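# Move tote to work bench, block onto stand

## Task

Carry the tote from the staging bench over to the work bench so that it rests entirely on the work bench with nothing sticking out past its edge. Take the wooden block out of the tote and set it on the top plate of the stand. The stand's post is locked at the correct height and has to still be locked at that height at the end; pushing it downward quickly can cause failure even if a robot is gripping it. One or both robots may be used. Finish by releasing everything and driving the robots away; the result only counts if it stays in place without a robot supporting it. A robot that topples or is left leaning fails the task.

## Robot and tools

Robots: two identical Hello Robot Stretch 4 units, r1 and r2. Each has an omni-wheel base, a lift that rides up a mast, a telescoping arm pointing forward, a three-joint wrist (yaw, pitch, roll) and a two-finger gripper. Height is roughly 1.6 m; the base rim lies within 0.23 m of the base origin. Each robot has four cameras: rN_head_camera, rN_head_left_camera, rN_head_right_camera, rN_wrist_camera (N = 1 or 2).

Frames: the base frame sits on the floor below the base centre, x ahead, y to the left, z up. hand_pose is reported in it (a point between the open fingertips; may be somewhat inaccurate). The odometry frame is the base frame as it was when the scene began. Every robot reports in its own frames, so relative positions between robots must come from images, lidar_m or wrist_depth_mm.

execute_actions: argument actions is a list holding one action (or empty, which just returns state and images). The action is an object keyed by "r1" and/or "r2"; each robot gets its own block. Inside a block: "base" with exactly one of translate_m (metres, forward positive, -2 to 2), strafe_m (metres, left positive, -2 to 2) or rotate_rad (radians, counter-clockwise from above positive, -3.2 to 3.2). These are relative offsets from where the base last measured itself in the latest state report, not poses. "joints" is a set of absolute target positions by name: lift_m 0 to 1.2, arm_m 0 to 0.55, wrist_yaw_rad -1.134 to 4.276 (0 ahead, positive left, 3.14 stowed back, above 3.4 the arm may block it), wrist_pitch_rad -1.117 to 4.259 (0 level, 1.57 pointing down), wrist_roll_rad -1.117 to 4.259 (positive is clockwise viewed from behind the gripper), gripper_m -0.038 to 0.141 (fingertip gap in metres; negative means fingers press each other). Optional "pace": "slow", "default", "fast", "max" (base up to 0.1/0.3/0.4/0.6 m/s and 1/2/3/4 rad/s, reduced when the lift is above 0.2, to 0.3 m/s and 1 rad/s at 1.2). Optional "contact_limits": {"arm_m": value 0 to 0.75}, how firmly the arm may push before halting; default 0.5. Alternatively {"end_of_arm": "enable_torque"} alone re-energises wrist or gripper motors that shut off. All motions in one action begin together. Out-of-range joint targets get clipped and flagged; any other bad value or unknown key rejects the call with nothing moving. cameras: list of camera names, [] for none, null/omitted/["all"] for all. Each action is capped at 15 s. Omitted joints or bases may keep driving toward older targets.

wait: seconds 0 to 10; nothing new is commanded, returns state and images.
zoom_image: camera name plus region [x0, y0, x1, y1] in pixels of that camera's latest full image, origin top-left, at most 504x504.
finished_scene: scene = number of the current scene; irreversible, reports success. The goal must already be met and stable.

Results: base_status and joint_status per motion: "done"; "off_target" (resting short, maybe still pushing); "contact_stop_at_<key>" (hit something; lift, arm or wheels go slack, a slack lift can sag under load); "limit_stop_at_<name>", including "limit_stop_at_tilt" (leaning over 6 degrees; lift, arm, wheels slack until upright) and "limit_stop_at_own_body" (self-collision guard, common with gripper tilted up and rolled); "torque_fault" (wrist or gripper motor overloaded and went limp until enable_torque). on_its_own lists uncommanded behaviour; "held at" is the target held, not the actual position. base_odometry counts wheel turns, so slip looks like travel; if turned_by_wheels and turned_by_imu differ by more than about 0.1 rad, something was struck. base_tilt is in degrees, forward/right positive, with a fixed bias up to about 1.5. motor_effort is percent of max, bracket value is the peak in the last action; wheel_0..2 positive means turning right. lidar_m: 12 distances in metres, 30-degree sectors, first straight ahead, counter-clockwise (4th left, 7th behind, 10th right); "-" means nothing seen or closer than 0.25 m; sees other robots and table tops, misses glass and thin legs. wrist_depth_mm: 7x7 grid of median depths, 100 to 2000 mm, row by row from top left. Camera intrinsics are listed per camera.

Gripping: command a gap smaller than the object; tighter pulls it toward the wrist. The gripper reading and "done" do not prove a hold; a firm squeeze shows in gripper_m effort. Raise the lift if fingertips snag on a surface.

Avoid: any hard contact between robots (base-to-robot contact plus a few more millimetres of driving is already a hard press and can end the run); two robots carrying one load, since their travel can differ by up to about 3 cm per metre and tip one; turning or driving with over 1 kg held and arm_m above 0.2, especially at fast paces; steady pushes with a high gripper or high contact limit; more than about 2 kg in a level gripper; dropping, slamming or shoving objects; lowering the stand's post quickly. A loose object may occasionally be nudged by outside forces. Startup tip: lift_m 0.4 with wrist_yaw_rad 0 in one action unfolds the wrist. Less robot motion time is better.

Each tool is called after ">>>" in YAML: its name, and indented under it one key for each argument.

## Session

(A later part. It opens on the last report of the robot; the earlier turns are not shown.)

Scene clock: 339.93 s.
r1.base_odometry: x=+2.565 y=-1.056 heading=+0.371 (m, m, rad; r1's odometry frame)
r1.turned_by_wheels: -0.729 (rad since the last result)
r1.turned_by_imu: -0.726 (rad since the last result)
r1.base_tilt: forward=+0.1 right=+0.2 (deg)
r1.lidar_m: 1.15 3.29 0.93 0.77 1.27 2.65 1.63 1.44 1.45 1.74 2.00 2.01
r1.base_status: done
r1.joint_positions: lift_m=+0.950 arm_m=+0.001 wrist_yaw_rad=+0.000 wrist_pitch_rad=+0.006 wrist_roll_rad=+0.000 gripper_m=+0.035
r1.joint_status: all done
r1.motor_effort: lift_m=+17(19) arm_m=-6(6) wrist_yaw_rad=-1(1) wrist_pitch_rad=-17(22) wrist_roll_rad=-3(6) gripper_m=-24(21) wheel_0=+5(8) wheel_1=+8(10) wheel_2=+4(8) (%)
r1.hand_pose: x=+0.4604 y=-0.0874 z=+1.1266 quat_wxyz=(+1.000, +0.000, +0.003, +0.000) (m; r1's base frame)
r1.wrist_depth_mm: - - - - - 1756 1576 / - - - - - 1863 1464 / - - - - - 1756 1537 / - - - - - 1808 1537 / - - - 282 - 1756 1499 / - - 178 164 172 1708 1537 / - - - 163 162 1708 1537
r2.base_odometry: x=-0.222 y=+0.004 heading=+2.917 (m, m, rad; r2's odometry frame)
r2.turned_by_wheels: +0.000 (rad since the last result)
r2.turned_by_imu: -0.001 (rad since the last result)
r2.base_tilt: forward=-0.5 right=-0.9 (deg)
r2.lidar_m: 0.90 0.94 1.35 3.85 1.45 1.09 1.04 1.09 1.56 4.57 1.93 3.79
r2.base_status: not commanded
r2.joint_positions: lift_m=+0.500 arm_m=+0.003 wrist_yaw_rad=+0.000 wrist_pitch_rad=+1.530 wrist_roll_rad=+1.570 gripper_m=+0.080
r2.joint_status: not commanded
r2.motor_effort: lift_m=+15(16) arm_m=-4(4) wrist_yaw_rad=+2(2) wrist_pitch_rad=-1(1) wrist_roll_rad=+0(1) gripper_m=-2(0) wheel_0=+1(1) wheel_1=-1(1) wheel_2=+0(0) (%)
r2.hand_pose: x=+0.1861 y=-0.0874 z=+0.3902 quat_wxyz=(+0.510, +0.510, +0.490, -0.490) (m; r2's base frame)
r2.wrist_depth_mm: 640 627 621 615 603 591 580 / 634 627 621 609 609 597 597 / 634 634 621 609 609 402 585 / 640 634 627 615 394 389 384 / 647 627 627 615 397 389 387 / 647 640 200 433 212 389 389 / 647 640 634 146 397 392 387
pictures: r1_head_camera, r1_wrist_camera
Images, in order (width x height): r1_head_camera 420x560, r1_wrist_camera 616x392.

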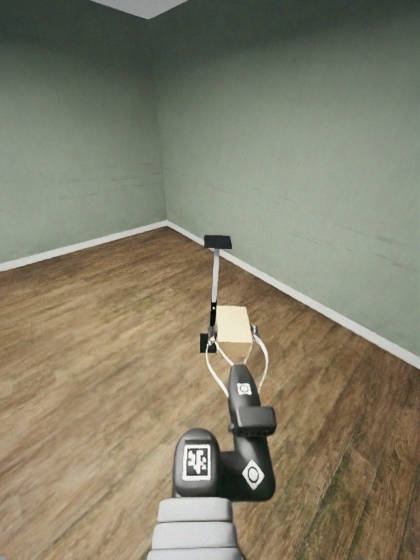

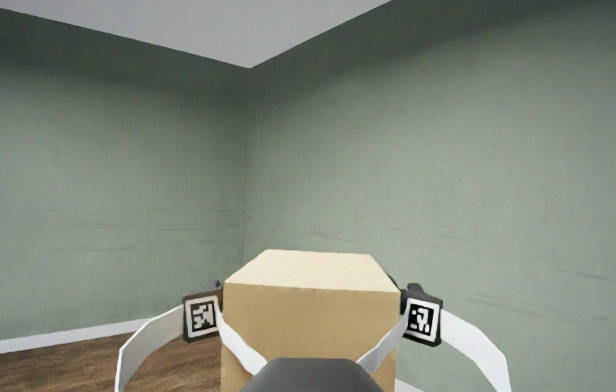

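>>> execute_actions:
  actions:
    - {"r1":{"base":{"translate_m":0.45},"joints":{"lift_m":0.98}}}
  cameras: []

>>> execute_actions:
  actions:
    - {"r1":{"base":{"strafe_m":0.05},"joints":{"wrist_pitch_rad":0.35}}}
  cameras: ["r1_wrist_camera","r1_head_camera"]

Scene clock: 355.03 s.
r1.base_odometry: x=+2.984 y=-0.893 heading=+0.371 (m, m, rad; r1's odometry frame)
r1.turned_by_wheels: +0.001 (rad since the last result)
r1.turned_by_imu: +0.002 (rad since the last result)
r1.base_tilt: forward=+0.0 right=+0.2 (deg)
r1.lidar_m: 0.69 2.97 2.98 0.91 0.85 3.22 1.99 1.77 1.78 1.89 1.70 1.70
r1.base_status: done
r1.joint_positions: lift_m=+0.980 arm_m=+0.001 wrist_yaw_rad=+0.000 wrist_pitch_rad=+0.006 wrist_roll_rad=+0.000 gripper_m=+0.035
r1.joint_status: all done
r1.motor_effort: lift_m=+22(23) arm_m=-6(6) wrist_yaw_rad=-1(0) wrist_pitch_rad=-18(21) wrist_roll_rad=-1(1) gripper_m=-19(20) wheel_0=+4(8) wheel_1=+5(10) wheel_2=+0(12) (%)
r1.hand_pose: x=+0.4604 y=-0.0874 z=+1.1562 quat_wxyz=(+1.000, +0.000, +0.003, +0.000) (m; r1's base frame)
r1.wrist_depth_mm: - - - - 1863 1499 1281 / - - - - 1808 1499 1281 / - - - - 1863 1537 1281 / - - - - 1863 1464 1255 / - - - 283 1808 1464 1255 / - - 177 164 173 1430 1281 / - - - 163 162 1366 1255
r2.base_odometry: x=-0.222 y=+0.004 heading=+2.917 (m, m, rad; r2's odometry frame)
r2.turned_by_wheels: +0.000 (rad since the last result)
r2.turned_by_imu: -0.001 (rad since the last result)
r2.base_tilt: forward=-0.4 right=-0.9 (deg)
r2.lidar_m: 0.89 0.91 1.35 3.87 1.42 1.08 1.04 1.09 1.57 4.54 1.93 3.80
r2.base_status: not commanded
r2.joint_positions: lift_m=+0.500 arm_m=+0.003 wrist_yaw_rad=+0.000 wrist_pitch_rad=+1.530 wrist_roll_rad=+1.570 gripper_m=+0.080
r2.joint_status: not commanded
r2.motor_effort: lift_m=+16(15) arm_m=-4(4) wrist_yaw_rad=+2(2) wrist_pitch_rad=+1(0) wrist_roll_rad=+1(1) gripper_m=-1(2) wheel_0=+1(1) wheel_1=-1(1) wheel_2=+0(0) (%)
r2.hand_pose: x=+0.1861 y=-0.0874 z=+0.3902 quat_wxyz=(+0.510, +0.510, +0.490, -0.490) (m; r2's base frame)
r2.wrist_depth_mm: 640 627 621 609 603 591 585 / 640 634 621 615 603 597 585 / 640 634 627 615 603 402 585 / 640 634 621 609 397 389 384 / 647 634 627 615 397 392 387 / 640 634 200 433 212 392 387 / 647 634 627 146 397 392 387
pictures: none
No camera images: the call's "cameras" was empty. Leave "cameras" out to get every camera's image.

Scene clock: 356.13 s.
r1.base_odometry: x=+2.966 y=-0.847 heading=+0.372 (m, m, rad; r1's odometry frame)
r1.turned_by_wheels: +0.000 (rad since the last result)
r1.turned_by_imu: +0.001 (rad since the last result)
r1.base_tilt: forward=+0.0 right=+0.1 (deg)
r1.lidar_m: 0.71 2.95 2.93 0.84 0.79 3.29 2.04 1.80 1.80 1.95 1.73 0.72
r1.base_status: done
r1.joint_positions: lift_m=+0.980 arm_m=+0.001 wrist_yaw_rad=+0.000 wrist_pitch_rad=+0.355 wrist_roll_rad=+0.000 gripper_m=+0.035
r1.joint_status: all done
r1.motor_effort: lift_m=+22(22) arm_m=-6(6) wrist_yaw_rad=-1(0) wrist_pitch_rad=-17(15) wrist_roll_rad=-3(2) gripper_m=-20(21) wheel_0=-1(12) wheel_1=+5(13) wheel_2=+0(1) (%)
r1.hand_pose: x=+0.4424 y=-0.0874 z=+1.0576 quat_wxyz=(+0.984, +0.000, +0.177, +0.000) (m; r1's base frame)
r1.wrist_depth_mm: - - - - 1756 1464 1205 / - - - - 1808 1464 1229 / - - - - 1808 1537 1281 / - - - - 1808 1537 1336 / - - - 285 1863 1576 1397 / 1808 1863 177 164 173 1618 1366 / 1464 1464 1430 163 162 1464 1430
r2.base_odometry: x=-0.222 y=+0.004 heading=+2.917 (m, m, rad; r2's odometry frame)
r2.turned_by_wheels: +0.000 (rad since the last result)
r2.turned_by_imu: +0.000 (rad since the last result)
r2.base_tilt: forward=-0.5 right=-0.9 (deg)
r2.lidar_m: 0.91 0.95 1.35 3.84 1.42 1.07 1.05 1.09 1.59 4.50 1.93 3.80
r2.base_status: not commanded
r2.joint_positions: lift_m=+0.500 arm_m=+0.003 wrist_yaw_rad=+0.000 wrist_pitch_rad=+1.530 wrist_roll_rad=+1.570 gripper_m=+0.080
r2.joint_status: not commanded
r2.motor_effort: lift_m=+16(16) arm_m=-5(4) wrist_yaw_rad=+2(2) wrist_pitch_rad=+0(1) wrist_roll_rad=+0(0) gripper_m=-1(0) wheel_0=+1(1) wheel_1=-1(1) wheel_2=+0(0) (%)
r2.hand_pose: x=+0.1861 y=-0.0874 z=+0.3902 quat_wxyz=(+0.510, +0.510, +0.490, -0.490) (m; r2's base frame)
r2.wrist_depth_mm: 634 627 615 609 603 597 585 / 647 627 627 615 603 591 585 / 640 627 621 615 597 402 585 / 640 640 621 615 397 392 384 / 640 634 621 621 394 389 384 / 647 627 200 433 211 392 387 / 647 634 621 146 397 392 389
pictures: r1_head_camera, r1_wrist_camera
Images, in order (width x height): r1_head_camera 420x560, r1_wrist_camera 616x392.

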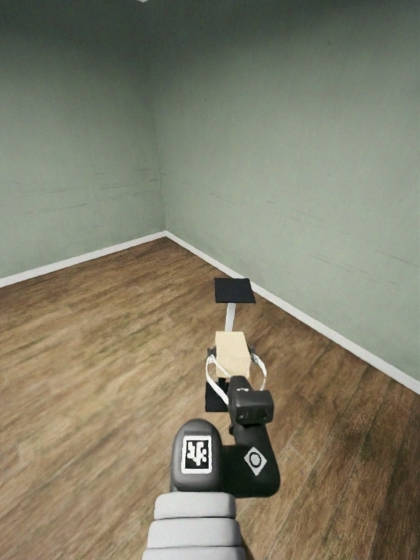

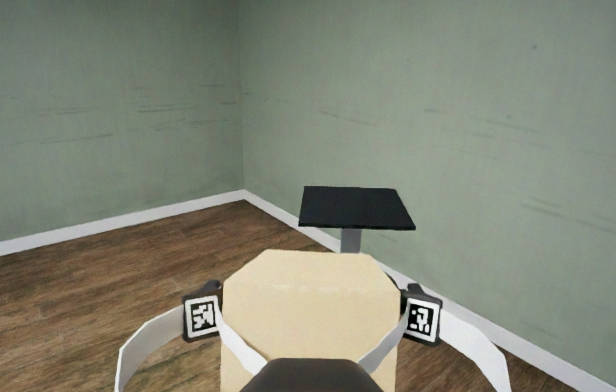

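>>> execute_actions:
  actions:
    - {"r1":{"base":{"strafe_m":-0.03},"joints":{"wrist_pitch_rad":0.0,"lift_m":0.94}}}
  cameras: []

>>> execute_actions:
  actions:
    - {"r1":{"joints":{"arm_m":0.235}}}
  cameras: ["r1_wrist_camera","r1_head_camera","r1_head_left_camera","r1_head_right_camera"]

Scene clock: 377.43 s.
r1.base_odometry: x=+2.977 y=-0.874 heading=+0.372 (m, m, rad; r1's odometry frame)
r1.turned_by_wheels: +0.000 (rad since the last result)
r1.turned_by_imu: +0.002 (rad since the last result)
r1.base_tilt: forward=+0.2 right=+0.2 (deg)
r1.lidar_m: 0.53 2.95 2.97 0.89 0.83 3.24 2.00 1.76 1.78 1.92 1.71 1.70
r1.base_status: done
r1.joint_positions: lift_m=+0.940 arm_m=+0.001 wrist_yaw_rad=+0.000 wrist_pitch_rad=+0.006 wrist_roll_rad=+0.000 gripper_m=+0.035
r1.joint_status: all done
r1.motor_effort: lift_m=+17(21) arm_m=-6(6) wrist_yaw_rad=-1(1) wrist_pitch_rad=-20(23) wrist_roll_rad=-2(1) gripper_m=-20(17) wheel_0=+2(12) wheel_1=-3(13) wheel_2=+0(0) (%)
r1.hand_pose: x=+0.4604 y=-0.0874 z=+1.1166 quat_wxyz=(+1.000, +0.000, +0.003, +0.000) (m; r1's base frame)
r1.wrist_depth_mm: - - - - 1921 1499 1308 / - - - - 1863 1537 1308 / - - - - 1863 1499 1308 / - - - - 1808 1499 1281 / - - - 282 1808 1499 1281 / - - 177 163 173 1430 1281 / - - - 163 175 1336 1229
r2.base_odometry: x=-0.222 y=+0.004 heading=+2.917 (m, m, rad; r2's odometry frame)
r2.turned_by_wheels: +0.000 (rad since the last result)
r2.turned_by_imu: -0.001 (rad since the last result)
r2.base_tilt: forward=-0.4 right=-0.9 (deg)
r2.lidar_m: 0.90 0.96 1.36 3.89 1.43 1.09 1.05 1.09 1.58 4.57 1.90 3.79
r2.base_status: not commanded
r2.joint_positions: lift_m=+0.500 arm_m=+0.003 wrist_yaw_rad=+0.000 wrist_pitch_rad=+1.530 wrist_roll_rad=+1.570 gripper_m=+0.080
r2.joint_status: not commanded
r2.motor_effort: lift_m=+16(16) arm_m=-4(4) wrist_yaw_rad=+1(2) wrist_pitch_rad=-1(0) wrist_roll_rad=+1(0) gripper_m=-2(2) wheel_0=+1(1) wheel_1=-1(1) wheel_2=+0(0) (%)
r2.hand_pose: x=+0.1861 y=-0.0874 z=+0.3902 quat_wxyz=(+0.510, +0.510, +0.490, -0.490) (m; r2's base frame)
r2.wrist_depth_mm: 634 621 621 615 597 585 591 / 634 627 615 603 609 597 585 / 640 634 621 615 603 402 585 / 634 634 615 615 397 389 387 / 647 634 621 615 397 389 384 / 647 634 200 436 211 389 387 / 647 640 634 146 397 392 387
pictures: none
No camera images: the call's "cameras" was empty. Leave "cameras" out to get every camera's image.

Scene clock: 379.23 s.
r1.base_odometry: x=+2.977 y=-0.874 heading=+0.372 (m, m, rad; r1's odometry frame)
r1.turned_by_wheels: +0.000 (rad since the last result)
r1.turned_by_imu: +0.001 (rad since the last result)
r1.base_tilt: forward=+0.1 right=+0.3 (deg)
r1.lidar_m: 0.71 2.96 2.98 0.90 0.82 3.28 2.02 1.78 1.78 1.94 1.71 1.73
r1.base_status: not commanded
r1.joint_positions: lift_m=+0.940 arm_m=+0.234 wrist_yaw_rad=+0.000 wrist_pitch_rad=+0.006 wrist_roll_rad=+0.000 gripper_m=+0.035
r1.joint_status: all done
r1.motor_effort: lift_m=+17(17) arm_m=+6(8) wrist_yaw_rad=-1(0) wrist_pitch_rad=-19(18) wrist_roll_rad=-2(0) gripper_m=-19(18) wheel_0=+2(2) wheel_1=-3(3) wheel_2=+0(0) (%)
r1.hand_pose: x=+0.6934 y=-0.0874 z=+1.1166 quat_wxyz=(+1.000, +0.000, +0.003, +0.000) (m; r1's base frame)
r1.wrist_depth_mm: - - - - 1708 1366 1138 / - - - - 1661 1366 1118 / - - - - 1756 1366 1160 / - - - - 1708 1336 1118 / - - - 285 1661 1308 1160 / - - 177 163 173 1308 1138 / - - - 162 161 1229 1118
r2.base_odometry: x=-0.222 y=+0.004 heading=+2.917 (m, m, rad; r2's odometry frame)
r2.turned_by_wheels: +0.000 (rad since the last result)
r2.turned_by_imu: +0.000 (rad since the last result)
r2.base_tilt: forward=-0.5 right=-0.9 (deg)
r2.lidar_m: 0.91 0.95 1.36 3.88 1.43 1.10 1.02 1.08 1.60 4.56 1.93 3.78
r2.base_status: not commanded
r2.joint_positions: lift_m=+0.500 arm_m=+0.003 wrist_yaw_rad=+0.000 wrist_pitch_rad=+1.530 wrist_roll_rad=+1.570 gripper_m=+0.080
r2.joint_status: not commanded
r2.motor_effort: lift_m=+16(16) arm_m=-4(4) wrist_yaw_rad=+2(2) wrist_pitch_rad=-1(0) wrist_roll_rad=+0(1) gripper_m=-2(0) wheel_0=+1(1) wheel_1=-1(1) wheel_2=+0(0) (%)
r2.hand_pose: x=+0.1861 y=-0.0874 z=+0.3902 quat_wxyz=(+0.510, +0.510, +0.490, -0.490) (m; r2's base frame)
r2.wrist_depth_mm: 634 627 621 603 603 591 580 / 640 634 621 615 603 591 591 / 640 634 627 609 603 399 585 / 634 627 627 609 394 389 387 / 647 634 627 615 397 389 384 / 647 640 199 436 212 392 384 / 647 640 621 146 399 392 387
pictures: r1_head_camera, r1_head_left_camera, r1_head_right_camera, r1_wrist_camera
Images, in order (width x height): r1_head_camera 420x560, r1_head_left_camera 420x672, r1_head_right_camera 420x672, r1_wrist_camera 616x392.

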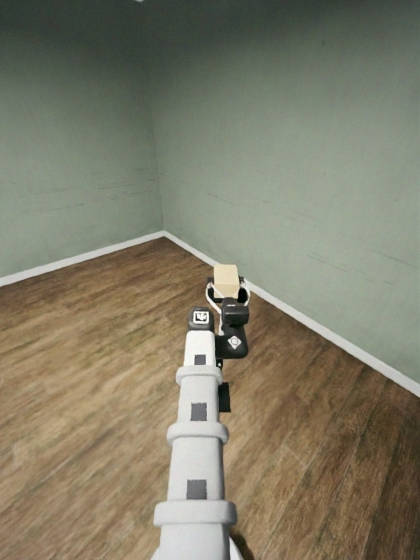

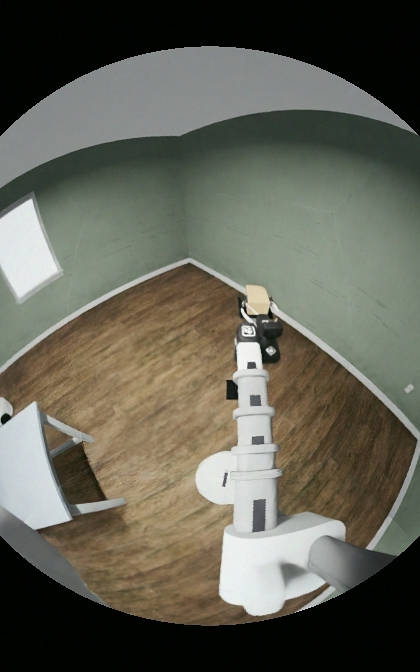

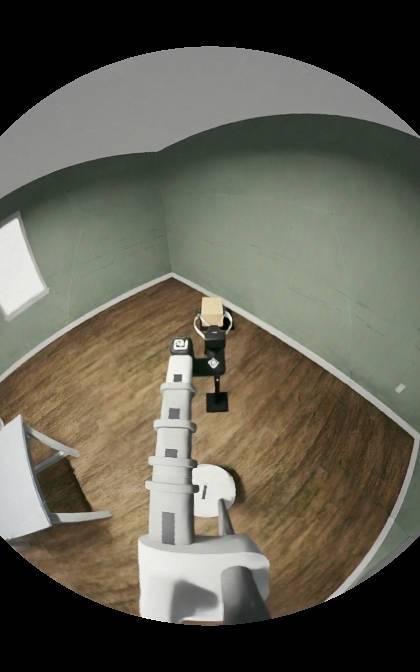

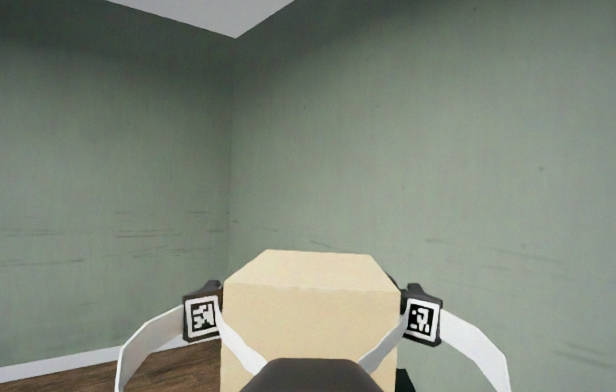

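>>> zoom_image:
  camera: "r1_head_right_camera"
  region: [160, 280, 280, 420]

>>> zoom_image:
  camera: "r1_head_left_camera"
  region: [200, 270, 320, 410]

Region (160, 280, 280, 420) of r1_head_right_camera's 420x672 image, scaled by 3.600, with more detail than that image has; it fills the left 432 columns of this view, and the rest is white.

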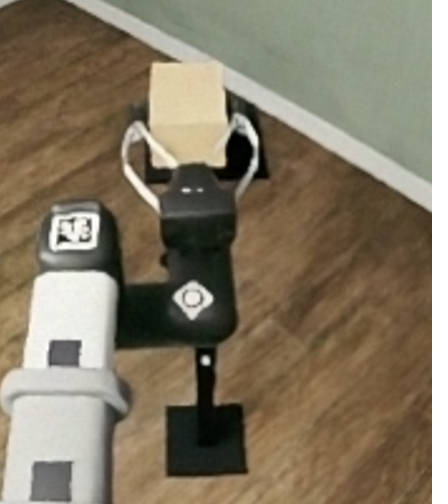

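Region (200, 270, 320, 410) of r1_head_left_camera's 420x672 image, scaled by 3.600, with more detail than that image has; it fills the left 432 columns of this view, and the rest is white.

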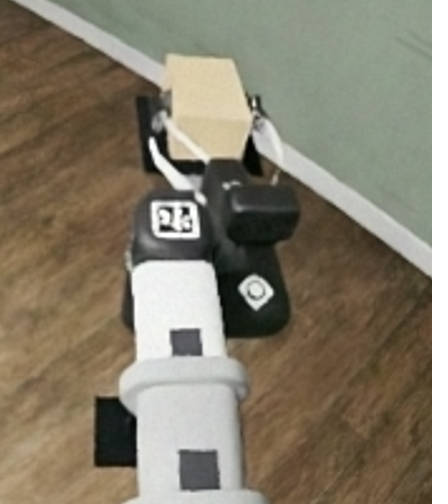

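>>> execute_actions:
  actions:
    - {"r1":{"joints":{"lift_m":0.9},"pace":"slow"}}
  cameras: ["r1_wrist_camera","r1_head_camera","r1_head_left_camera","r1_head_right_camera"]

>>> zoom_image:
  camera: "r1_head_camera"
  region: [180, 250, 280, 350]

Scene clock: 400.37 s.
r1.base_odometry: x=+2.977 y=-0.874 heading=+0.372 (m, m, rad; r1's odometry frame)
r1.turned_by_wheels: +0.000 (rad since the last result)
r1.turned_by_imu: +0.002 (rad since the last result)
r1.base_tilt: forward=+0.1 right=+0.3 (deg)
r1.lidar_m: 0.71 2.96 2.97 0.88 0.81 3.25 2.01 1.77 1.80 1.94 1.71 1.72
r1.base_status: not commanded
r1.joint_positions: lift_m=+0.900 arm_m=+0.234 wrist_yaw_rad=+0.000 wrist_pitch_rad=+0.006 wrist_roll_rad=+0.000 gripper_m=+0.035
r1.joint_status: all done
r1.motor_effort: lift_m=+17(17) arm_m=+6(6) wrist_yaw_rad=-1(1) wrist_pitch_rad=-21(18) wrist_roll_rad=+1(0) gripper_m=-18(21) wheel_0=+2(2) wheel_1=-3(3) wheel_2=+0(0) (%)
r1.hand_pose: x=+0.6934 y=-0.0874 z=+1.0766 quat_wxyz=(+1.000, +0.000, +0.003, +0.000) (m; r1's base frame)
r1.wrist_depth_mm: - - - - 1708 1366 1138 / - - - - 1708 1366 1160 / - - - - 1661 1336 1160 / - - - - 1661 1366 1160 / - - - 283 1537 1308 1118 / - - 177 164 172 1336 1138 / - - - 162 162 1255 1118
r2.base_odometry: x=-0.222 y=+0.004 heading=+2.917 (m, m, rad; r2's odometry frame)
r2.turned_by_wheels: +0.000 (rad since the last result)
r2.turned_by_imu: -0.001 (rad since the last result)
r2.base_tilt: forward=-0.5 right=-1.0 (deg)
r2.lidar_m: 0.92 0.97 1.34 3.83 1.45 1.09 1.05 1.09 1.60 4.56 1.92 3.80
r2.base_status: not commanded
r2.joint_positions: lift_m=+0.500 arm_m=+0.003 wrist_yaw_rad=+0.000 wrist_pitch_rad=+1.530 wrist_roll_rad=+1.570 gripper_m=+0.080
r2.joint_status: not commanded
r2.motor_effort: lift_m=+16(16) arm_m=-4(4) wrist_yaw_rad=+2(3) wrist_pitch_rad=-1(0) wrist_roll_rad=+0(0) gripper_m=+0(0) wheel_0=+1(1) wheel_1=-1(1) wheel_2=+0(0) (%)
r2.hand_pose: x=+0.1861 y=-0.0874 z=+0.3902 quat_wxyz=(+0.510, +0.510, +0.490, -0.490) (m; r2's base frame)
r2.wrist_depth_mm: 640 621 615 603 603 597 585 / 640 621 621 615 597 597 585 / 640 627 621 615 609 402 585 / 640 627 621 609 397 392 384 / 647 634 621 615 397 389 384 / 654 634 200 433 212 392 389 / 647 640 627 146 397 389 387
pictures: r1_head_camera, r1_head_left_camera, r1_head_right_camera, r1_wrist_camera
Images, in order (width x height): r1_head_camera 420x560, r1_head_left_camera 420x672, r1_head_right_camera 420x672, r1_wrist_camera 616x392.

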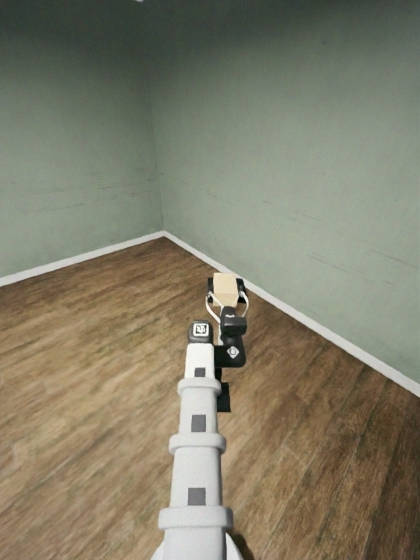

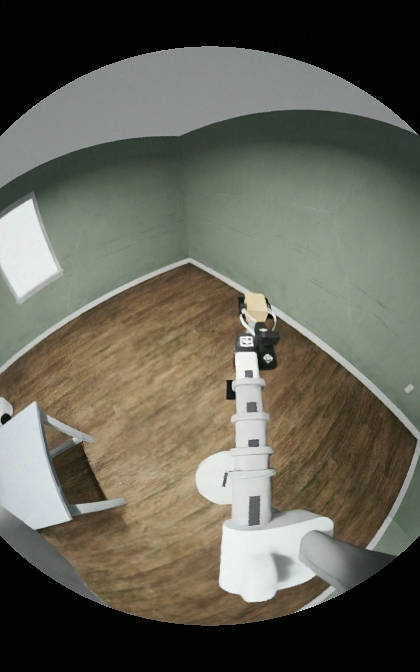

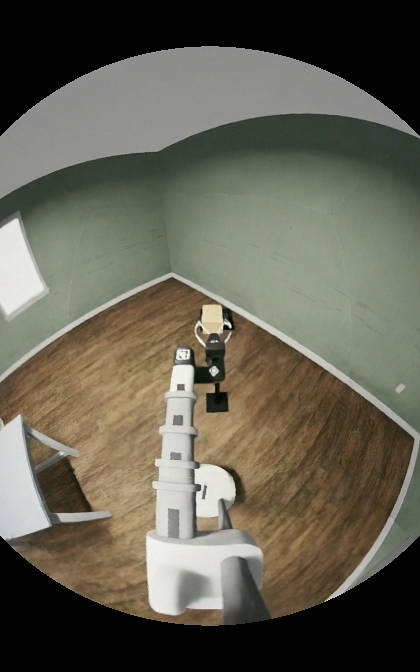

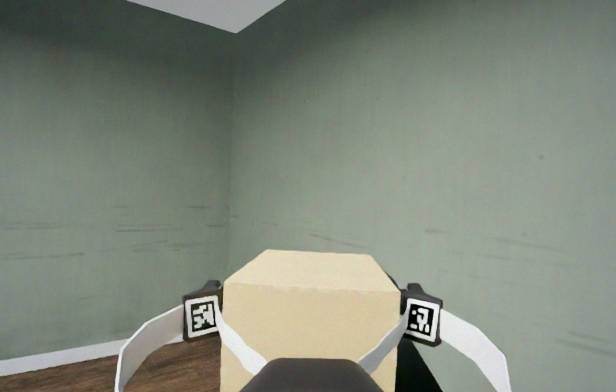

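Region (180, 250, 280, 350) of r1_head_camera's 420x560 image, scaled by 5.040, with more detail than that image has.

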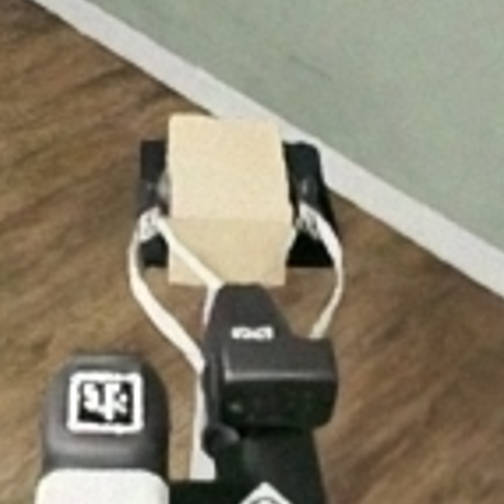

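>>> zoom_image:
  camera: "r1_wrist_camera"
  region: [340, 230, 520, 392]

Region (340, 230, 520, 392) of r1_wrist_camera's 616x392 image, scaled by 2.800; it fills the top 454 rows of this view, and the rest is white.

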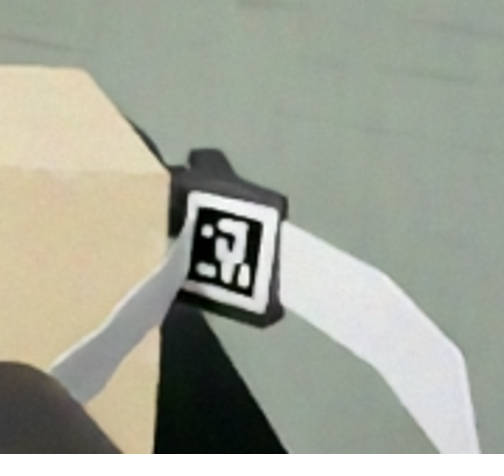

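>>> execute_actions:
  actions:
    - {"r1":{"joints":{"arm_m":0.295},"pace":"slow"}}
  cameras: []

>>> execute_actions:
  actions:
    - {"r1":{"joints":{"lift_m":0.885},"pace":"slow"}}
  cameras: ["r1_wrist_camera","r1_head_camera"]

>>> zoom_image:
  camera: "r1_head_camera"
  region: [180, 240, 280, 340]

Scene clock: 417.27 s.
r1.base_odometry: x=+2.977 y=-0.874 heading=+0.372 (m, m, rad; r1's odometry frame)
r1.turned_by_wheels: +0.000 (rad since the last result)
r1.turned_by_imu: +0.002 (rad since the last result)
r1.base_tilt: forward=+0.1 right=+0.2 (deg)
r1.lidar_m: 0.72 2.96 2.97 0.88 0.82 3.28 2.01 1.75 1.80 1.93 1.71 1.72
r1.base_status: not commanded
r1.joint_positions: lift_m=+0.900 arm_m=+0.294 wrist_yaw_rad=+0.000 wrist_pitch_rad=+0.006 wrist_roll_rad=+0.000 gripper_m=+0.035
r1.joint_status: all done
r1.motor_effort: lift_m=+17(17) arm_m=+6(8) wrist_yaw_rad=-1(1) wrist_pitch_rad=-18(19) wrist_roll_rad=+1(0) gripper_m=-22(21) wheel_0=+2(2) wheel_1=-3(3) wheel_2=+0(0) (%)
r1.hand_pose: x=+0.7533 y=-0.0874 z=+1.0766 quat_wxyz=(+1.000, +0.000, +0.003, +0.000) (m; r1's base frame)
r1.wrist_depth_mm: - - - - 1708 1308 1098 / - - - - 1661 1308 1118 / - - - - 1618 1308 1138 / - - - - 1576 1308 1098 / - - - 282 1576 1336 1118 / - - 177 163 173 1255 1098 / - - - 163 161 1229 1098
r2.base_odometry: x=-0.222 y=+0.004 heading=+2.917 (m, m, rad; r2's odometry frame)
r2.turned_by_wheels: +0.000 (rad since the last result)
r2.turned_by_imu: -0.001 (rad since the last result)
r2.base_tilt: forward=-0.4 right=-0.9 (deg)
r2.lidar_m: 0.90 0.96 1.34 3.86 1.47 1.10 1.03 1.09 1.59 4.55 1.92 3.79
r2.base_status: not commanded
r2.joint_positions: lift_m=+0.500 arm_m=+0.003 wrist_yaw_rad=+0.000 wrist_pitch_rad=+1.530 wrist_roll_rad=+1.570 gripper_m=+0.080
r2.joint_status: not commanded
r2.motor_effort: lift_m=+16(16) arm_m=-5(4) wrist_yaw_rad=+2(2) wrist_pitch_rad=-1(2) wrist_roll_rad=+0(0) gripper_m=-3(2) wheel_0=+1(1) wheel_1=-1(1) wheel_2=+0(0) (%)
r2.hand_pose: x=+0.1861 y=-0.0874 z=+0.3902 quat_wxyz=(+0.510, +0.510, +0.490, -0.490) (m; r2's base frame)
r2.wrist_depth_mm: 640 627 615 609 603 591 591 / 640 627 615 609 603 597 585 / 647 634 621 609 603 402 591 / 640 634 615 621 394 392 387 / 640 640 627 615 397 389 384 / 647 634 200 433 211 389 387 / 654 634 627 146 397 389 387
pictures: none
No camera images: the call's "cameras" was empty. Leave "cameras" out to get every camera's image.

Scene clock: 418.10 s.
r1.base_odometry: x=+2.977 y=-0.874 heading=+0.372 (m, m, rad; r1's odometry frame)
r1.turned_by_wheels: +0.000 (rad since the last result)
r1.turned_by_imu: +0.000 (rad since the last result)
r1.base_tilt: forward=+0.0 right=+0.3 (deg)
r1.lidar_m: 0.71 2.95 2.97 0.90 0.81 3.28 2.00 1.78 1.79 1.92 1.72 1.73
r1.base_status: not commanded
r1.joint_positions: lift_m=+0.885 arm_m=+0.294 wrist_yaw_rad=+0.000 wrist_pitch_rad=+0.006 wrist_roll_rad=+0.000 gripper_m=+0.035
r1.joint_status: all done
r1.motor_effort: lift_m=+16(18) arm_m=+6(6) wrist_yaw_rad=-1(1) wrist_pitch_rad=-19(19) wrist_roll_rad=+1(1) gripper_m=-18(25) wheel_0=+2(2) wheel_1=-3(3) wheel_2=+0(0) (%)
r1.hand_pose: x=+0.7533 y=-0.0874 z=+1.0616 quat_wxyz=(+1.000, +0.000, +0.003, +0.000) (m; r1's base frame)
r1.wrist_depth_mm: - - - - 1661 1336 1098 / - - - - 1708 1336 1138 / - - - - 1618 1308 1098 / - - - - 1661 1281 1118 / - - - 282 1576 1308 1118 / - - 177 164 173 1229 1118 / - - - 162 161 1229 1118
r2.base_odometry: x=-0.222 y=+0.004 heading=+2.917 (m, m, rad; r2's odometry frame)
r2.turned_by_wheels: +0.000 (rad since the last result)
r2.turned_by_imu: +0.000 (rad since the last result)
r2.base_tilt: forward=-0.4 right=-0.9 (deg)
r2.lidar_m: 0.90 0.98 1.38 3.86 1.44 1.10 1.05 1.08 1.57 4.55 1.92 3.76
r2.base_status: not commanded
r2.joint_positions: lift_m=+0.500 arm_m=+0.003 wrist_yaw_rad=+0.000 wrist_pitch_rad=+1.530 wrist_roll_rad=+1.570 gripper_m=+0.080
r2.joint_status: not commanded
r2.motor_effort: lift_m=+16(16) arm_m=-4(4) wrist_yaw_rad=+2(3) wrist_pitch_rad=-2(2) wrist_roll_rad=-1(1) gripper_m=-1(3) wheel_0=+1(1) wheel_1=-1(1) wheel_2=+0(0) (%)
r2.hand_pose: x=+0.1861 y=-0.0874 z=+0.3902 quat_wxyz=(+0.510, +0.510, +0.490, -0.490) (m; r2's base frame)
r2.wrist_depth_mm: 640 621 621 609 603 591 585 / 640 627 621 615 603 597 585 / 640 634 621 615 597 404 585 / 634 634 627 615 394 392 384 / 640 634 621 615 399 387 384 / 647 634 199 436 211 389 387 / 647 640 627 146 394 389 389
pictures: r1_head_camera, r1_wrist_camera
Images, in order (width x height): r1_head_camera 420x560, r1_wrist_camera 616x392.

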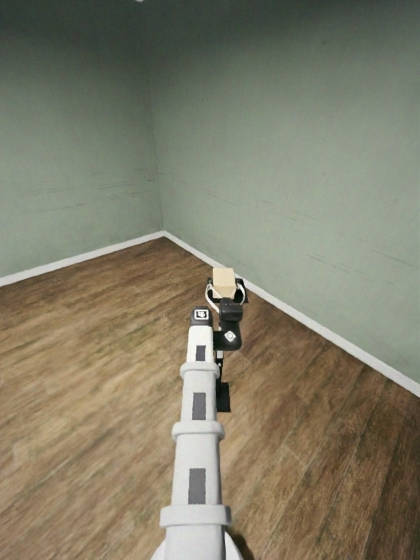

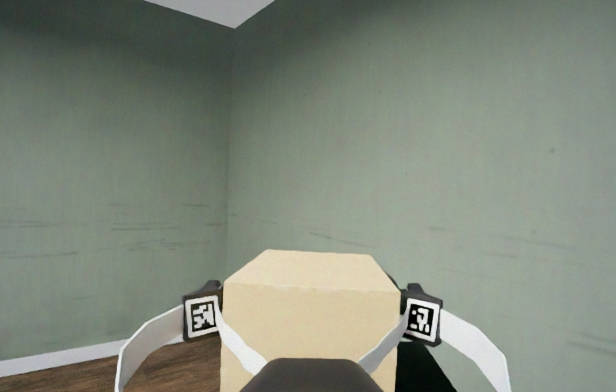

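Region (180, 240, 280, 340) of r1_head_camera's 420x560 image, scaled by 5.040, with more detail than that image has.

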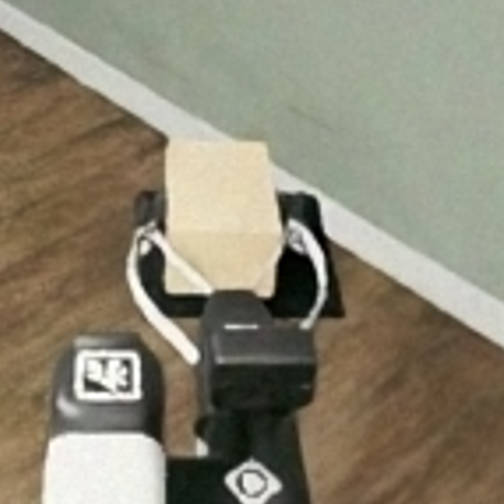

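>>> execute_actions:
  actions:
    - {"r1":{"base":{"strafe_m":-0.013},"pace":"slow"}}
  cameras: []

>>> execute_actions:
  actions:
    - {"r1":{"joints":{"lift_m":0.872},"pace":"slow"}}
  cameras: ["r1_wrist_camera","r1_head_camera"]

>>> zoom_image:
  camera: "r1_head_camera"
  region: [180, 240, 280, 340]

Scene clock: 425.27 s.
r1.base_odometry: x=+2.982 y=-0.886 heading=+0.371 (m, m, rad; r1's odometry frame)
r1.turned_by_wheels: +0.000 (rad since the last result)
r1.turned_by_imu: +0.001 (rad since the last result)
r1.base_tilt: forward=+0.2 right=+0.3 (deg)
r1.lidar_m: 0.73 2.96 2.98 0.89 0.83 3.23 2.00 1.77 1.78 1.90 1.70 1.72
r1.base_status: done
r1.joint_positions: lift_m=+0.885 arm_m=+0.294 wrist_yaw_rad=+0.000 wrist_pitch_rad=+0.006 wrist_roll_rad=+0.000 gripper_m=+0.035
r1.joint_status: not commanded
r1.motor_effort: lift_m=+17(17) arm_m=+6(6) wrist_yaw_rad=-1(1) wrist_pitch_rad=-18(17) wrist_roll_rad=+0(1) gripper_m=-19(20) wheel_0=+4(9) wheel_1=-6(12) wheel_2=+0(0) (%)
r1.hand_pose: x=+0.7533 y=-0.0874 z=+1.0616 quat_wxyz=(+1.000, +0.000, +0.003, +0.000) (m; r1's base frame)
r1.wrist_depth_mm: - - - - 1661 1281 1118 / - - - - 1618 1308 1118 / - - - - 1661 1336 1118 / - - - - 1618 1281 1118 / - - - 285 1576 1281 1078 / - - 177 163 173 1281 1078 / - - - 163 162 1182 1078
r2.base_odometry: x=-0.222 y=+0.004 heading=+2.917 (m, m, rad; r2's odometry frame)
r2.turned_by_wheels: +0.000 (rad since the last result)
r2.turned_by_imu: -0.001 (rad since the last result)
r2.base_tilt: forward=-0.5 right=-0.9 (deg)
r2.lidar_m: 0.91 0.95 1.36 3.87 1.41 1.09 1.04 1.12 1.56 4.56 1.93 3.78
r2.base_status: not commanded
r2.joint_positions: lift_m=+0.500 arm_m=+0.003 wrist_yaw_rad=+0.000 wrist_pitch_rad=+1.530 wrist_roll_rad=+1.570 gripper_m=+0.080
r2.joint_status: not commanded
r2.motor_effort: lift_m=+16(16) arm_m=-5(4) wrist_yaw_rad=+3(2) wrist_pitch_rad=+0(0) wrist_roll_rad=+0(0) gripper_m=-1(2) wheel_0=+1(1) wheel_1=-1(1) wheel_2=+0(0) (%)
r2.hand_pose: x=+0.1861 y=-0.0874 z=+0.3902 quat_wxyz=(+0.510, +0.510, +0.490, -0.490) (m; r2's base frame)
r2.wrist_depth_mm: 634 627 621 609 597 597 585 / 640 634 615 615 603 591 585 / 640 627 621 615 603 397 585 / 640 634 627 621 397 389 384 / 640 634 621 621 397 389 387 / 647 640 200 436 211 389 387 / 647 640 627 146 394 387 387
pictures: none
No camera images: the call's "cameras" was empty. Leave "cameras" out to get every camera's image.

Scene clock: 426.07 s.
r1.base_odometry: x=+2.982 y=-0.886 heading=+0.371 (m, m, rad; r1's odometry frame)
r1.turned_by_wheels: +0.000 (rad since the last result)
r1.turned_by_imu: +0.000 (rad since the last result)
r1.base_tilt: forward=+0.0 right=+0.3 (deg)
r1.lidar_m: 0.73 2.96 2.98 0.89 0.82 3.27 1.96 1.77 1.78 1.92 1.70 1.70
r1.base_status: not commanded
r1.joint_positions: lift_m=+0.872 arm_m=+0.294 wrist_yaw_rad=+0.000 wrist_pitch_rad=+0.006 wrist_roll_rad=+0.000 gripper_m=+0.035
r1.joint_status: all done
r1.motor_effort: lift_m=+17(18) arm_m=+6(6) wrist_yaw_rad=-1(1) wrist_pitch_rad=-18(17) wrist_roll_rad=-1(1) gripper_m=-18(20) wheel_0=+4(4) wheel_1=-6(6) wheel_2=+0(0) (%)
r1.hand_pose: x=+0.7533 y=-0.0874 z=+1.0486 quat_wxyz=(+1.000, +0.000, +0.003, +0.000) (m; r1's base frame)
r1.wrist_depth_mm: - - - - 1576 1308 1118 / - - - - 1618 1281 1118 / - - - - 1708 1308 1098 / - - - - 1618 1336 1078 / - - - 282 1537 1281 1118 / - - 177 163 173 1229 1098 / - - 235 162 162 1205 1078
r2.base_odometry: x=-0.222 y=+0.004 heading=+2.917 (m, m, rad; r2's odometry frame)
r2.turned_by_wheels: +0.000 (rad since the last result)
r2.turned_by_imu: +0.000 (rad since the last result)
r2.base_tilt: forward=-0.4 right=-0.9 (deg)
r2.lidar_m: 0.92 0.96 1.32 3.85 1.47 1.10 1.05 1.11 1.55 4.55 1.91 3.78
r2.base_status: not commanded
r2.joint_positions: lift_m=+0.500 arm_m=+0.003 wrist_yaw_rad=+0.000 wrist_pitch_rad=+1.530 wrist_roll_rad=+1.570 gripper_m=+0.080
r2.joint_status: not commanded
r2.motor_effort: lift_m=+16(15) arm_m=-4(5) wrist_yaw_rad=+2(3) wrist_pitch_rad=-1(1) wrist_roll_rad=+1(0) gripper_m=-3(2) wheel_0=+1(1) wheel_1=-1(1) wheel_2=+0(0) (%)
r2.hand_pose: x=+0.1861 y=-0.0874 z=+0.3902 quat_wxyz=(+0.510, +0.510, +0.490, -0.490) (m; r2's base frame)
r2.wrist_depth_mm: 640 627 615 609 603 597 580 / 640 627 621 609 603 585 585 / 634 621 621 609 603 402 585 / 634 634 621 615 397 389 387 / 647 634 621 615 397 389 389 / 647 640 200 436 212 389 387 / 647 640 627 146 397 392 387
pictures: r1_head_camera, r1_wrist_camera
Images, in order (width x height): r1_head_camera 420x560, r1_wrist_camera 616x392.

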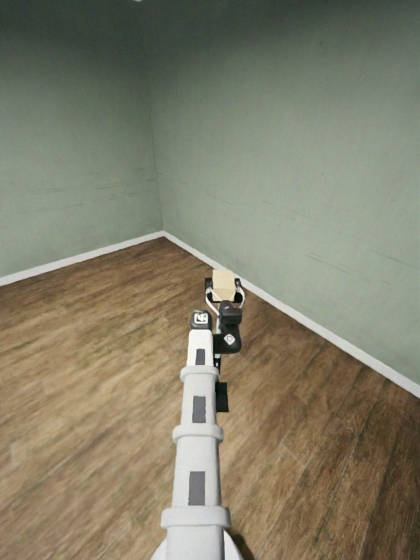

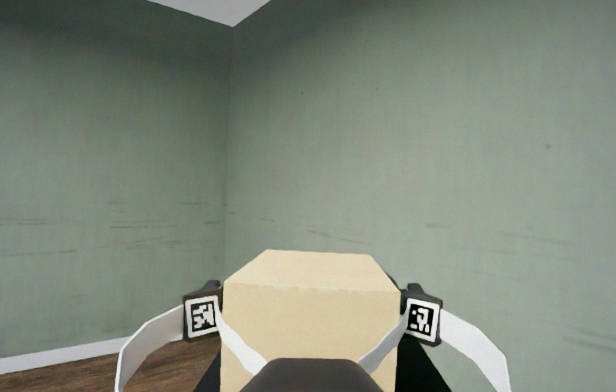

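Region (180, 240, 280, 340) of r1_head_camera's 420x560 image, scaled by 5.040, with more detail than that image has.

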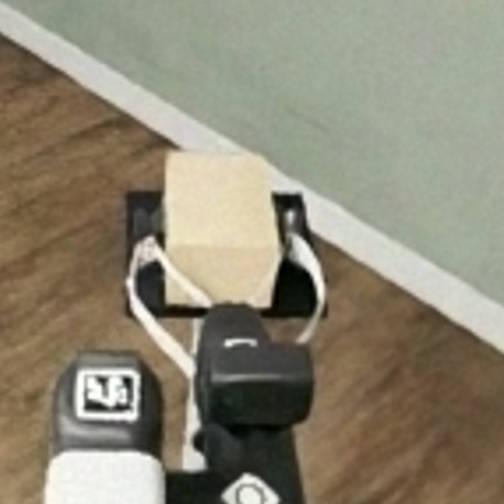

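>>> execute_actions:
  actions:
    - {"r1":{"joints":{"lift_m":0.862,"arm_m":0.302},"pace":"slow"}}
  cameras: ["r1_wrist_camera","r1_head_camera"]

>>> zoom_image:
  camera: "r1_head_camera"
  region: [180, 240, 280, 340]

Scene clock: 433.87 s.
r1.base_odometry: x=+2.982 y=-0.886 heading=+0.371 (m, m, rad; r1's odometry frame)
r1.turned_by_wheels: +0.000 (rad since the last result)
r1.turned_by_imu: +0.002 (rad since the last result)
r1.base_tilt: forward=+0.1 right=+0.2 (deg)
r1.lidar_m: 0.73 2.96 2.98 0.89 0.82 3.25 1.99 1.77 1.79 1.92 1.70 1.71
r1.base_status: not commanded
r1.joint_positions: lift_m=+0.862 arm_m=+0.301 wrist_yaw_rad=+0.000 wrist_pitch_rad=+0.006 wrist_roll_rad=+0.000 gripper_m=+0.035
r1.joint_status: all done
r1.motor_effort: lift_m=+17(16) arm_m=+6(6) wrist_yaw_rad=-1(1) wrist_pitch_rad=-19(18) wrist_roll_rad=-1(2) gripper_m=-20(20) wheel_0=+4(4) wheel_1=-6(6) wheel_2=+0(0) (%)
r1.hand_pose: x=+0.7603 y=-0.0874 z=+1.0386 quat_wxyz=(+1.000, +0.000, +0.003, +0.000) (m; r1's base frame)
r1.wrist_depth_mm: - - - - 1618 1308 1098 / - - - - 1661 1308 1098 / - - - - 1618 1308 1118 / - - - - 1618 1281 1098 / - - - 282 1499 1281 1098 / - - 177 164 173 1255 1098 / - - 213 163 162 1182 1098
r2.base_odometry: x=-0.222 y=+0.004 heading=+2.917 (m, m, rad; r2's odometry frame)
r2.turned_by_wheels: +0.000 (rad since the last result)
r2.turned_by_imu: -0.001 (rad since the last result)
r2.base_tilt: forward=-0.4 right=-0.9 (deg)
r2.lidar_m: 0.90 0.94 1.36 3.88 1.43 1.06 1.04 1.11 1.57 4.58 1.92 3.79
r2.base_status: not commanded
r2.joint_positions: lift_m=+0.500 arm_m=+0.003 wrist_yaw_rad=+0.000 wrist_pitch_rad=+1.530 wrist_roll_rad=+1.570 gripper_m=+0.080
r2.joint_status: not commanded
r2.motor_effort: lift_m=+16(16) arm_m=-4(4) wrist_yaw_rad=+3(2) wrist_pitch_rad=-1(1) wrist_roll_rad=+0(1) gripper_m=-4(3) wheel_0=+1(1) wheel_1=-1(1) wheel_2=+0(0) (%)
r2.hand_pose: x=+0.1861 y=-0.0874 z=+0.3902 quat_wxyz=(+0.510, +0.510, +0.490, -0.490) (m; r2's base frame)
r2.wrist_depth_mm: 634 627 615 609 597 591 591 / 640 621 627 609 603 597 585 / 640 627 627 609 597 402 591 / 640 640 627 615 394 389 384 / 647 634 627 615 397 392 387 / 647 634 199 433 212 389 387 / 647 640 634 146 394 392 389
pictures: r1_head_camera, r1_wrist_camera
Images, in order (width x height): r1_head_camera 420x560, r1_wrist_camera 616x392.

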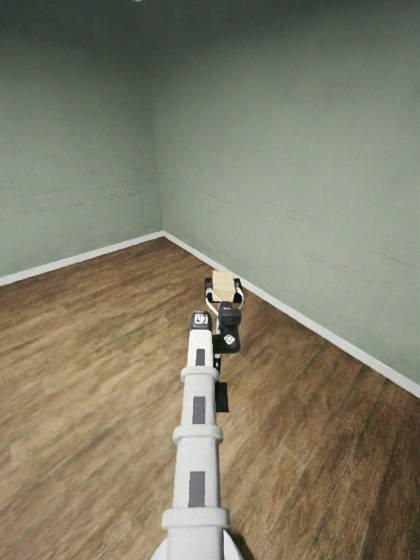

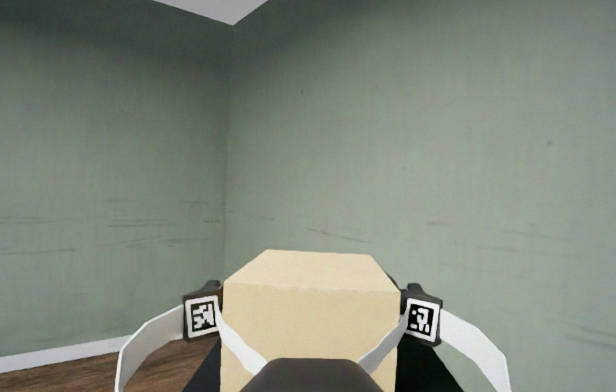

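Region (180, 240, 280, 340) of r1_head_camera's 420x560 image, scaled by 5.040, with more detail than that image has.

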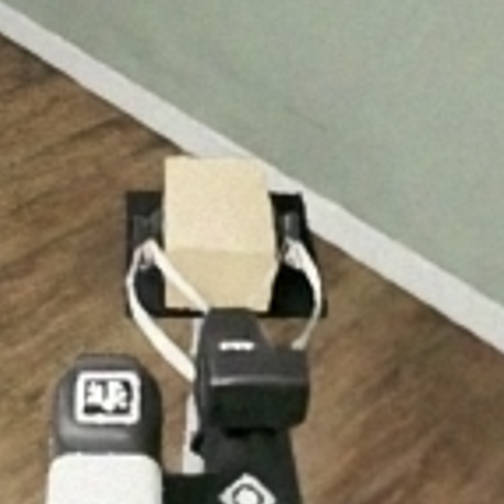

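>>> execute_actions:
  actions:
    - {"r1":{"joints":{"arm_m":0.335},"pace":"slow"}}
  cameras: []

>>> execute_actions:
  actions:
    - {"r1":{"joints":{"lift_m":0.845},"pace":"slow"}}
  cameras: ["r1_wrist_camera","r1_head_camera"]

>>> zoom_image:
  camera: "r1_head_camera"
  region: [180, 240, 280, 340]

Scene clock: 443.03 s.
r1.base_odometry: x=+2.982 y=-0.886 heading=+0.371 (m, m, rad; r1's odometry frame)
r1.turned_by_wheels: +0.000 (rad since the last result)
r1.turned_by_imu: +0.002 (rad since the last result)
r1.base_tilt: forward=+0.2 right=+0.2 (deg)
r1.lidar_m: 0.75 2.96 2.98 0.91 0.81 3.28 2.01 1.77 1.77 1.91 1.69 1.73
r1.base_status: not commanded
r1.joint_positions: lift_m=+0.862 arm_m=+0.334 wrist_yaw_rad=+0.000 wrist_pitch_rad=+0.006 wrist_roll_rad=+0.000 gripper_m=+0.035
r1.joint_status: all done
r1.motor_effort: lift_m=+17(17) arm_m=+6(6) wrist_yaw_rad=+0(1) wrist_pitch_rad=-17(20) wrist_roll_rad=-1(0) gripper_m=-20(20) wheel_0=+4(4) wheel_1=-6(6) wheel_2=+0(0) (%)
r1.hand_pose: x=+0.7933 y=-0.0874 z=+1.0386 quat_wxyz=(+1.000, +0.000, +0.003, +0.000) (m; r1's base frame)
r1.wrist_depth_mm: - - - - 1576 1281 1098 / - - - - 1618 1281 1078 / - - - - 1618 1281 1078 / - - - - 1576 1255 1078 / - - - 283 1537 1281 1078 / - - 177 163 173 1229 1078 / - - 215 163 162 1138 1078
r2.base_odometry: x=-0.222 y=+0.004 heading=+2.917 (m, m, rad; r2's odometry frame)
r2.turned_by_wheels: +0.000 (rad since the last result)
r2.turned_by_imu: -0.001 (rad since the last result)
r2.base_tilt: forward=-0.4 right=-0.9 (deg)
r2.lidar_m: 0.91 0.95 1.35 3.88 1.44 1.07 1.03 1.10 1.57 4.56 1.93 3.82
r2.base_status: not commanded
r2.joint_positions: lift_m=+0.500 arm_m=+0.003 wrist_yaw_rad=+0.000 wrist_pitch_rad=+1.530 wrist_roll_rad=+1.570 gripper_m=+0.080
r2.joint_status: not commanded
r2.motor_effort: lift_m=+16(16) arm_m=-4(4) wrist_yaw_rad=+3(3) wrist_pitch_rad=-1(3) wrist_roll_rad=+0(0) gripper_m=-2(4) wheel_0=+1(1) wheel_1=-1(1) wheel_2=+0(0) (%)
r2.hand_pose: x=+0.1861 y=-0.0874 z=+0.3902 quat_wxyz=(+0.510, +0.510, +0.490, -0.490) (m; r2's base frame)
r2.wrist_depth_mm: 640 621 621 609 603 591 585 / 647 627 621 609 597 597 585 / 634 634 627 609 609 399 585 / 640 627 621 615 397 387 387 / 640 627 634 615 394 389 387 / 647 634 200 439 212 389 387 / 647 640 634 146 399 389 387
pictures: none
No camera images: the call's "cameras" was empty. Leave "cameras" out to get every camera's image.

Scene clock: 443.90 s.
r1.base_odometry: x=+2.982 y=-0.886 heading=+0.371 (m, m, rad; r1's odometry frame)
r1.turned_by_wheels: +0.000 (rad since the last result)
r1.turned_by_imu: +0.000 (rad since the last result)
r1.base_tilt: forward=+0.2 right=+0.1 (deg)
r1.lidar_m: 0.75 2.96 2.97 0.89 0.82 3.24 1.99 1.77 1.78 1.91 1.69 1.72
r1.base_status: not commanded
r1.joint_positions: lift_m=+0.845 arm_m=+0.334 wrist_yaw_rad=+0.000 wrist_pitch_rad=-0.005 wrist_roll_rad=-0.001 gripper_m=+0.035
r1.joint_status: all done
r1.motor_effort: lift_m=+13(17) arm_m=+6(6) wrist_yaw_rad=-1(1) wrist_pitch_rad=+8(18) wrist_roll_rad=+3(3) gripper_m=-18(16) wheel_0=+4(4) wheel_1=-6(6) wheel_2=+0(0) (%)
r1.hand_pose: x=+0.7933 y=-0.0874 z=+1.0250 quat_wxyz=(+1.000, -0.001, -0.002, +0.000) (m; r1's base frame)
r1.wrist_depth_mm: - - - - 1618 1281 1098 / - - - - 1618 1281 1098 / - - - - 1537 1308 1098 / - - - - 1576 1255 1078 / - - - 277 1537 1255 1078 / - - 177 163 169 1229 1098 / - - 196 163 162 1138 1060
r2.base_odometry: x=-0.222 y=+0.004 heading=+2.917 (m, m, rad; r2's odometry frame)
r2.turned_by_wheels: +0.000 (rad since the last result)
r2.turned_by_imu: +0.000 (rad since the last result)
r2.base_tilt: forward=-0.4 right=-0.9 (deg)
r2.lidar_m: 0.92 0.96 1.37 3.87 1.41 1.08 1.05 1.11 1.54 4.55 1.92 3.79
r2.base_status: not commanded
r2.joint_positions: lift_m=+0.500 arm_m=+0.003 wrist_yaw_rad=+0.000 wrist_pitch_rad=+1.530 wrist_roll_rad=+1.570 gripper_m=+0.080
r2.joint_status: not commanded
r2.motor_effort: lift_m=+16(16) arm_m=-4(4) wrist_yaw_rad=+2(2) wrist_pitch_rad=-1(2) wrist_roll_rad=+1(0) gripper_m=+0(1) wheel_0=+1(1) wheel_1=-1(1) wheel_2=+0(0) (%)
r2.hand_pose: x=+0.1861 y=-0.0874 z=+0.3902 quat_wxyz=(+0.510, +0.510, +0.490, -0.490) (m; r2's base frame)
r2.wrist_depth_mm: 627 627 615 609 597 585 585 / 640 640 621 609 597 591 585 / 640 634 621 615 603 399 585 / 640 634 621 615 397 389 384 / 647 640 621 621 397 389 384 / 647 634 200 433 212 392 387 / 647 640 627 146 397 389 387
pictures: r1_head_camera, r1_wrist_camera
Images, in order (width x height): r1_head_camera 420x560, r1_wrist_camera 616x392.

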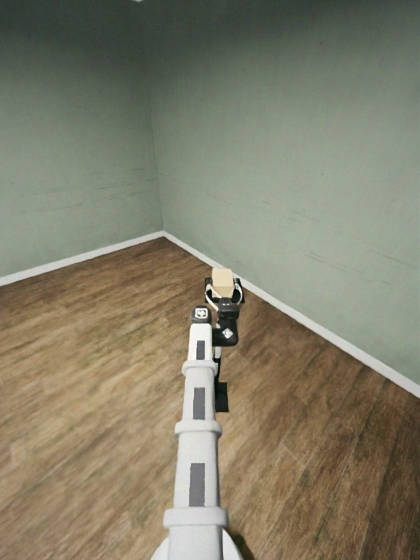

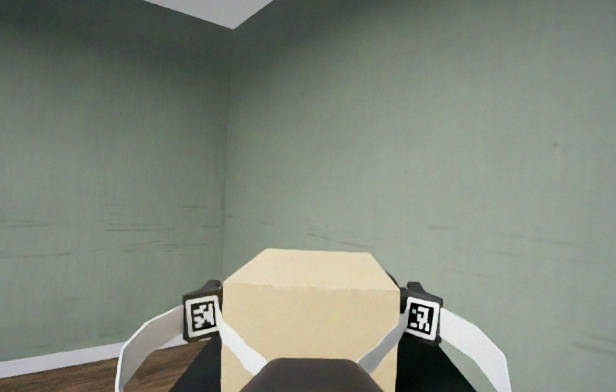

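Region (180, 240, 280, 340) of r1_head_camera's 420x560 image, scaled by 5.040, with more detail than that image has.

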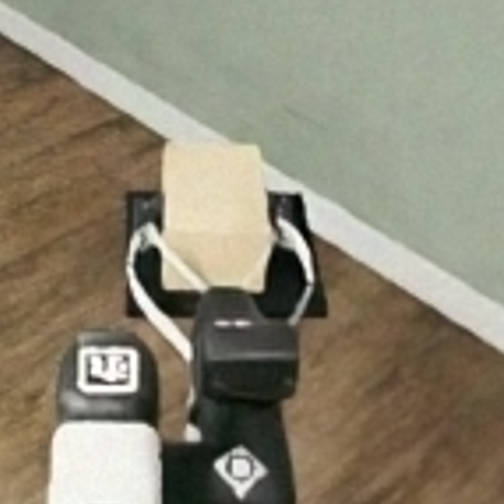

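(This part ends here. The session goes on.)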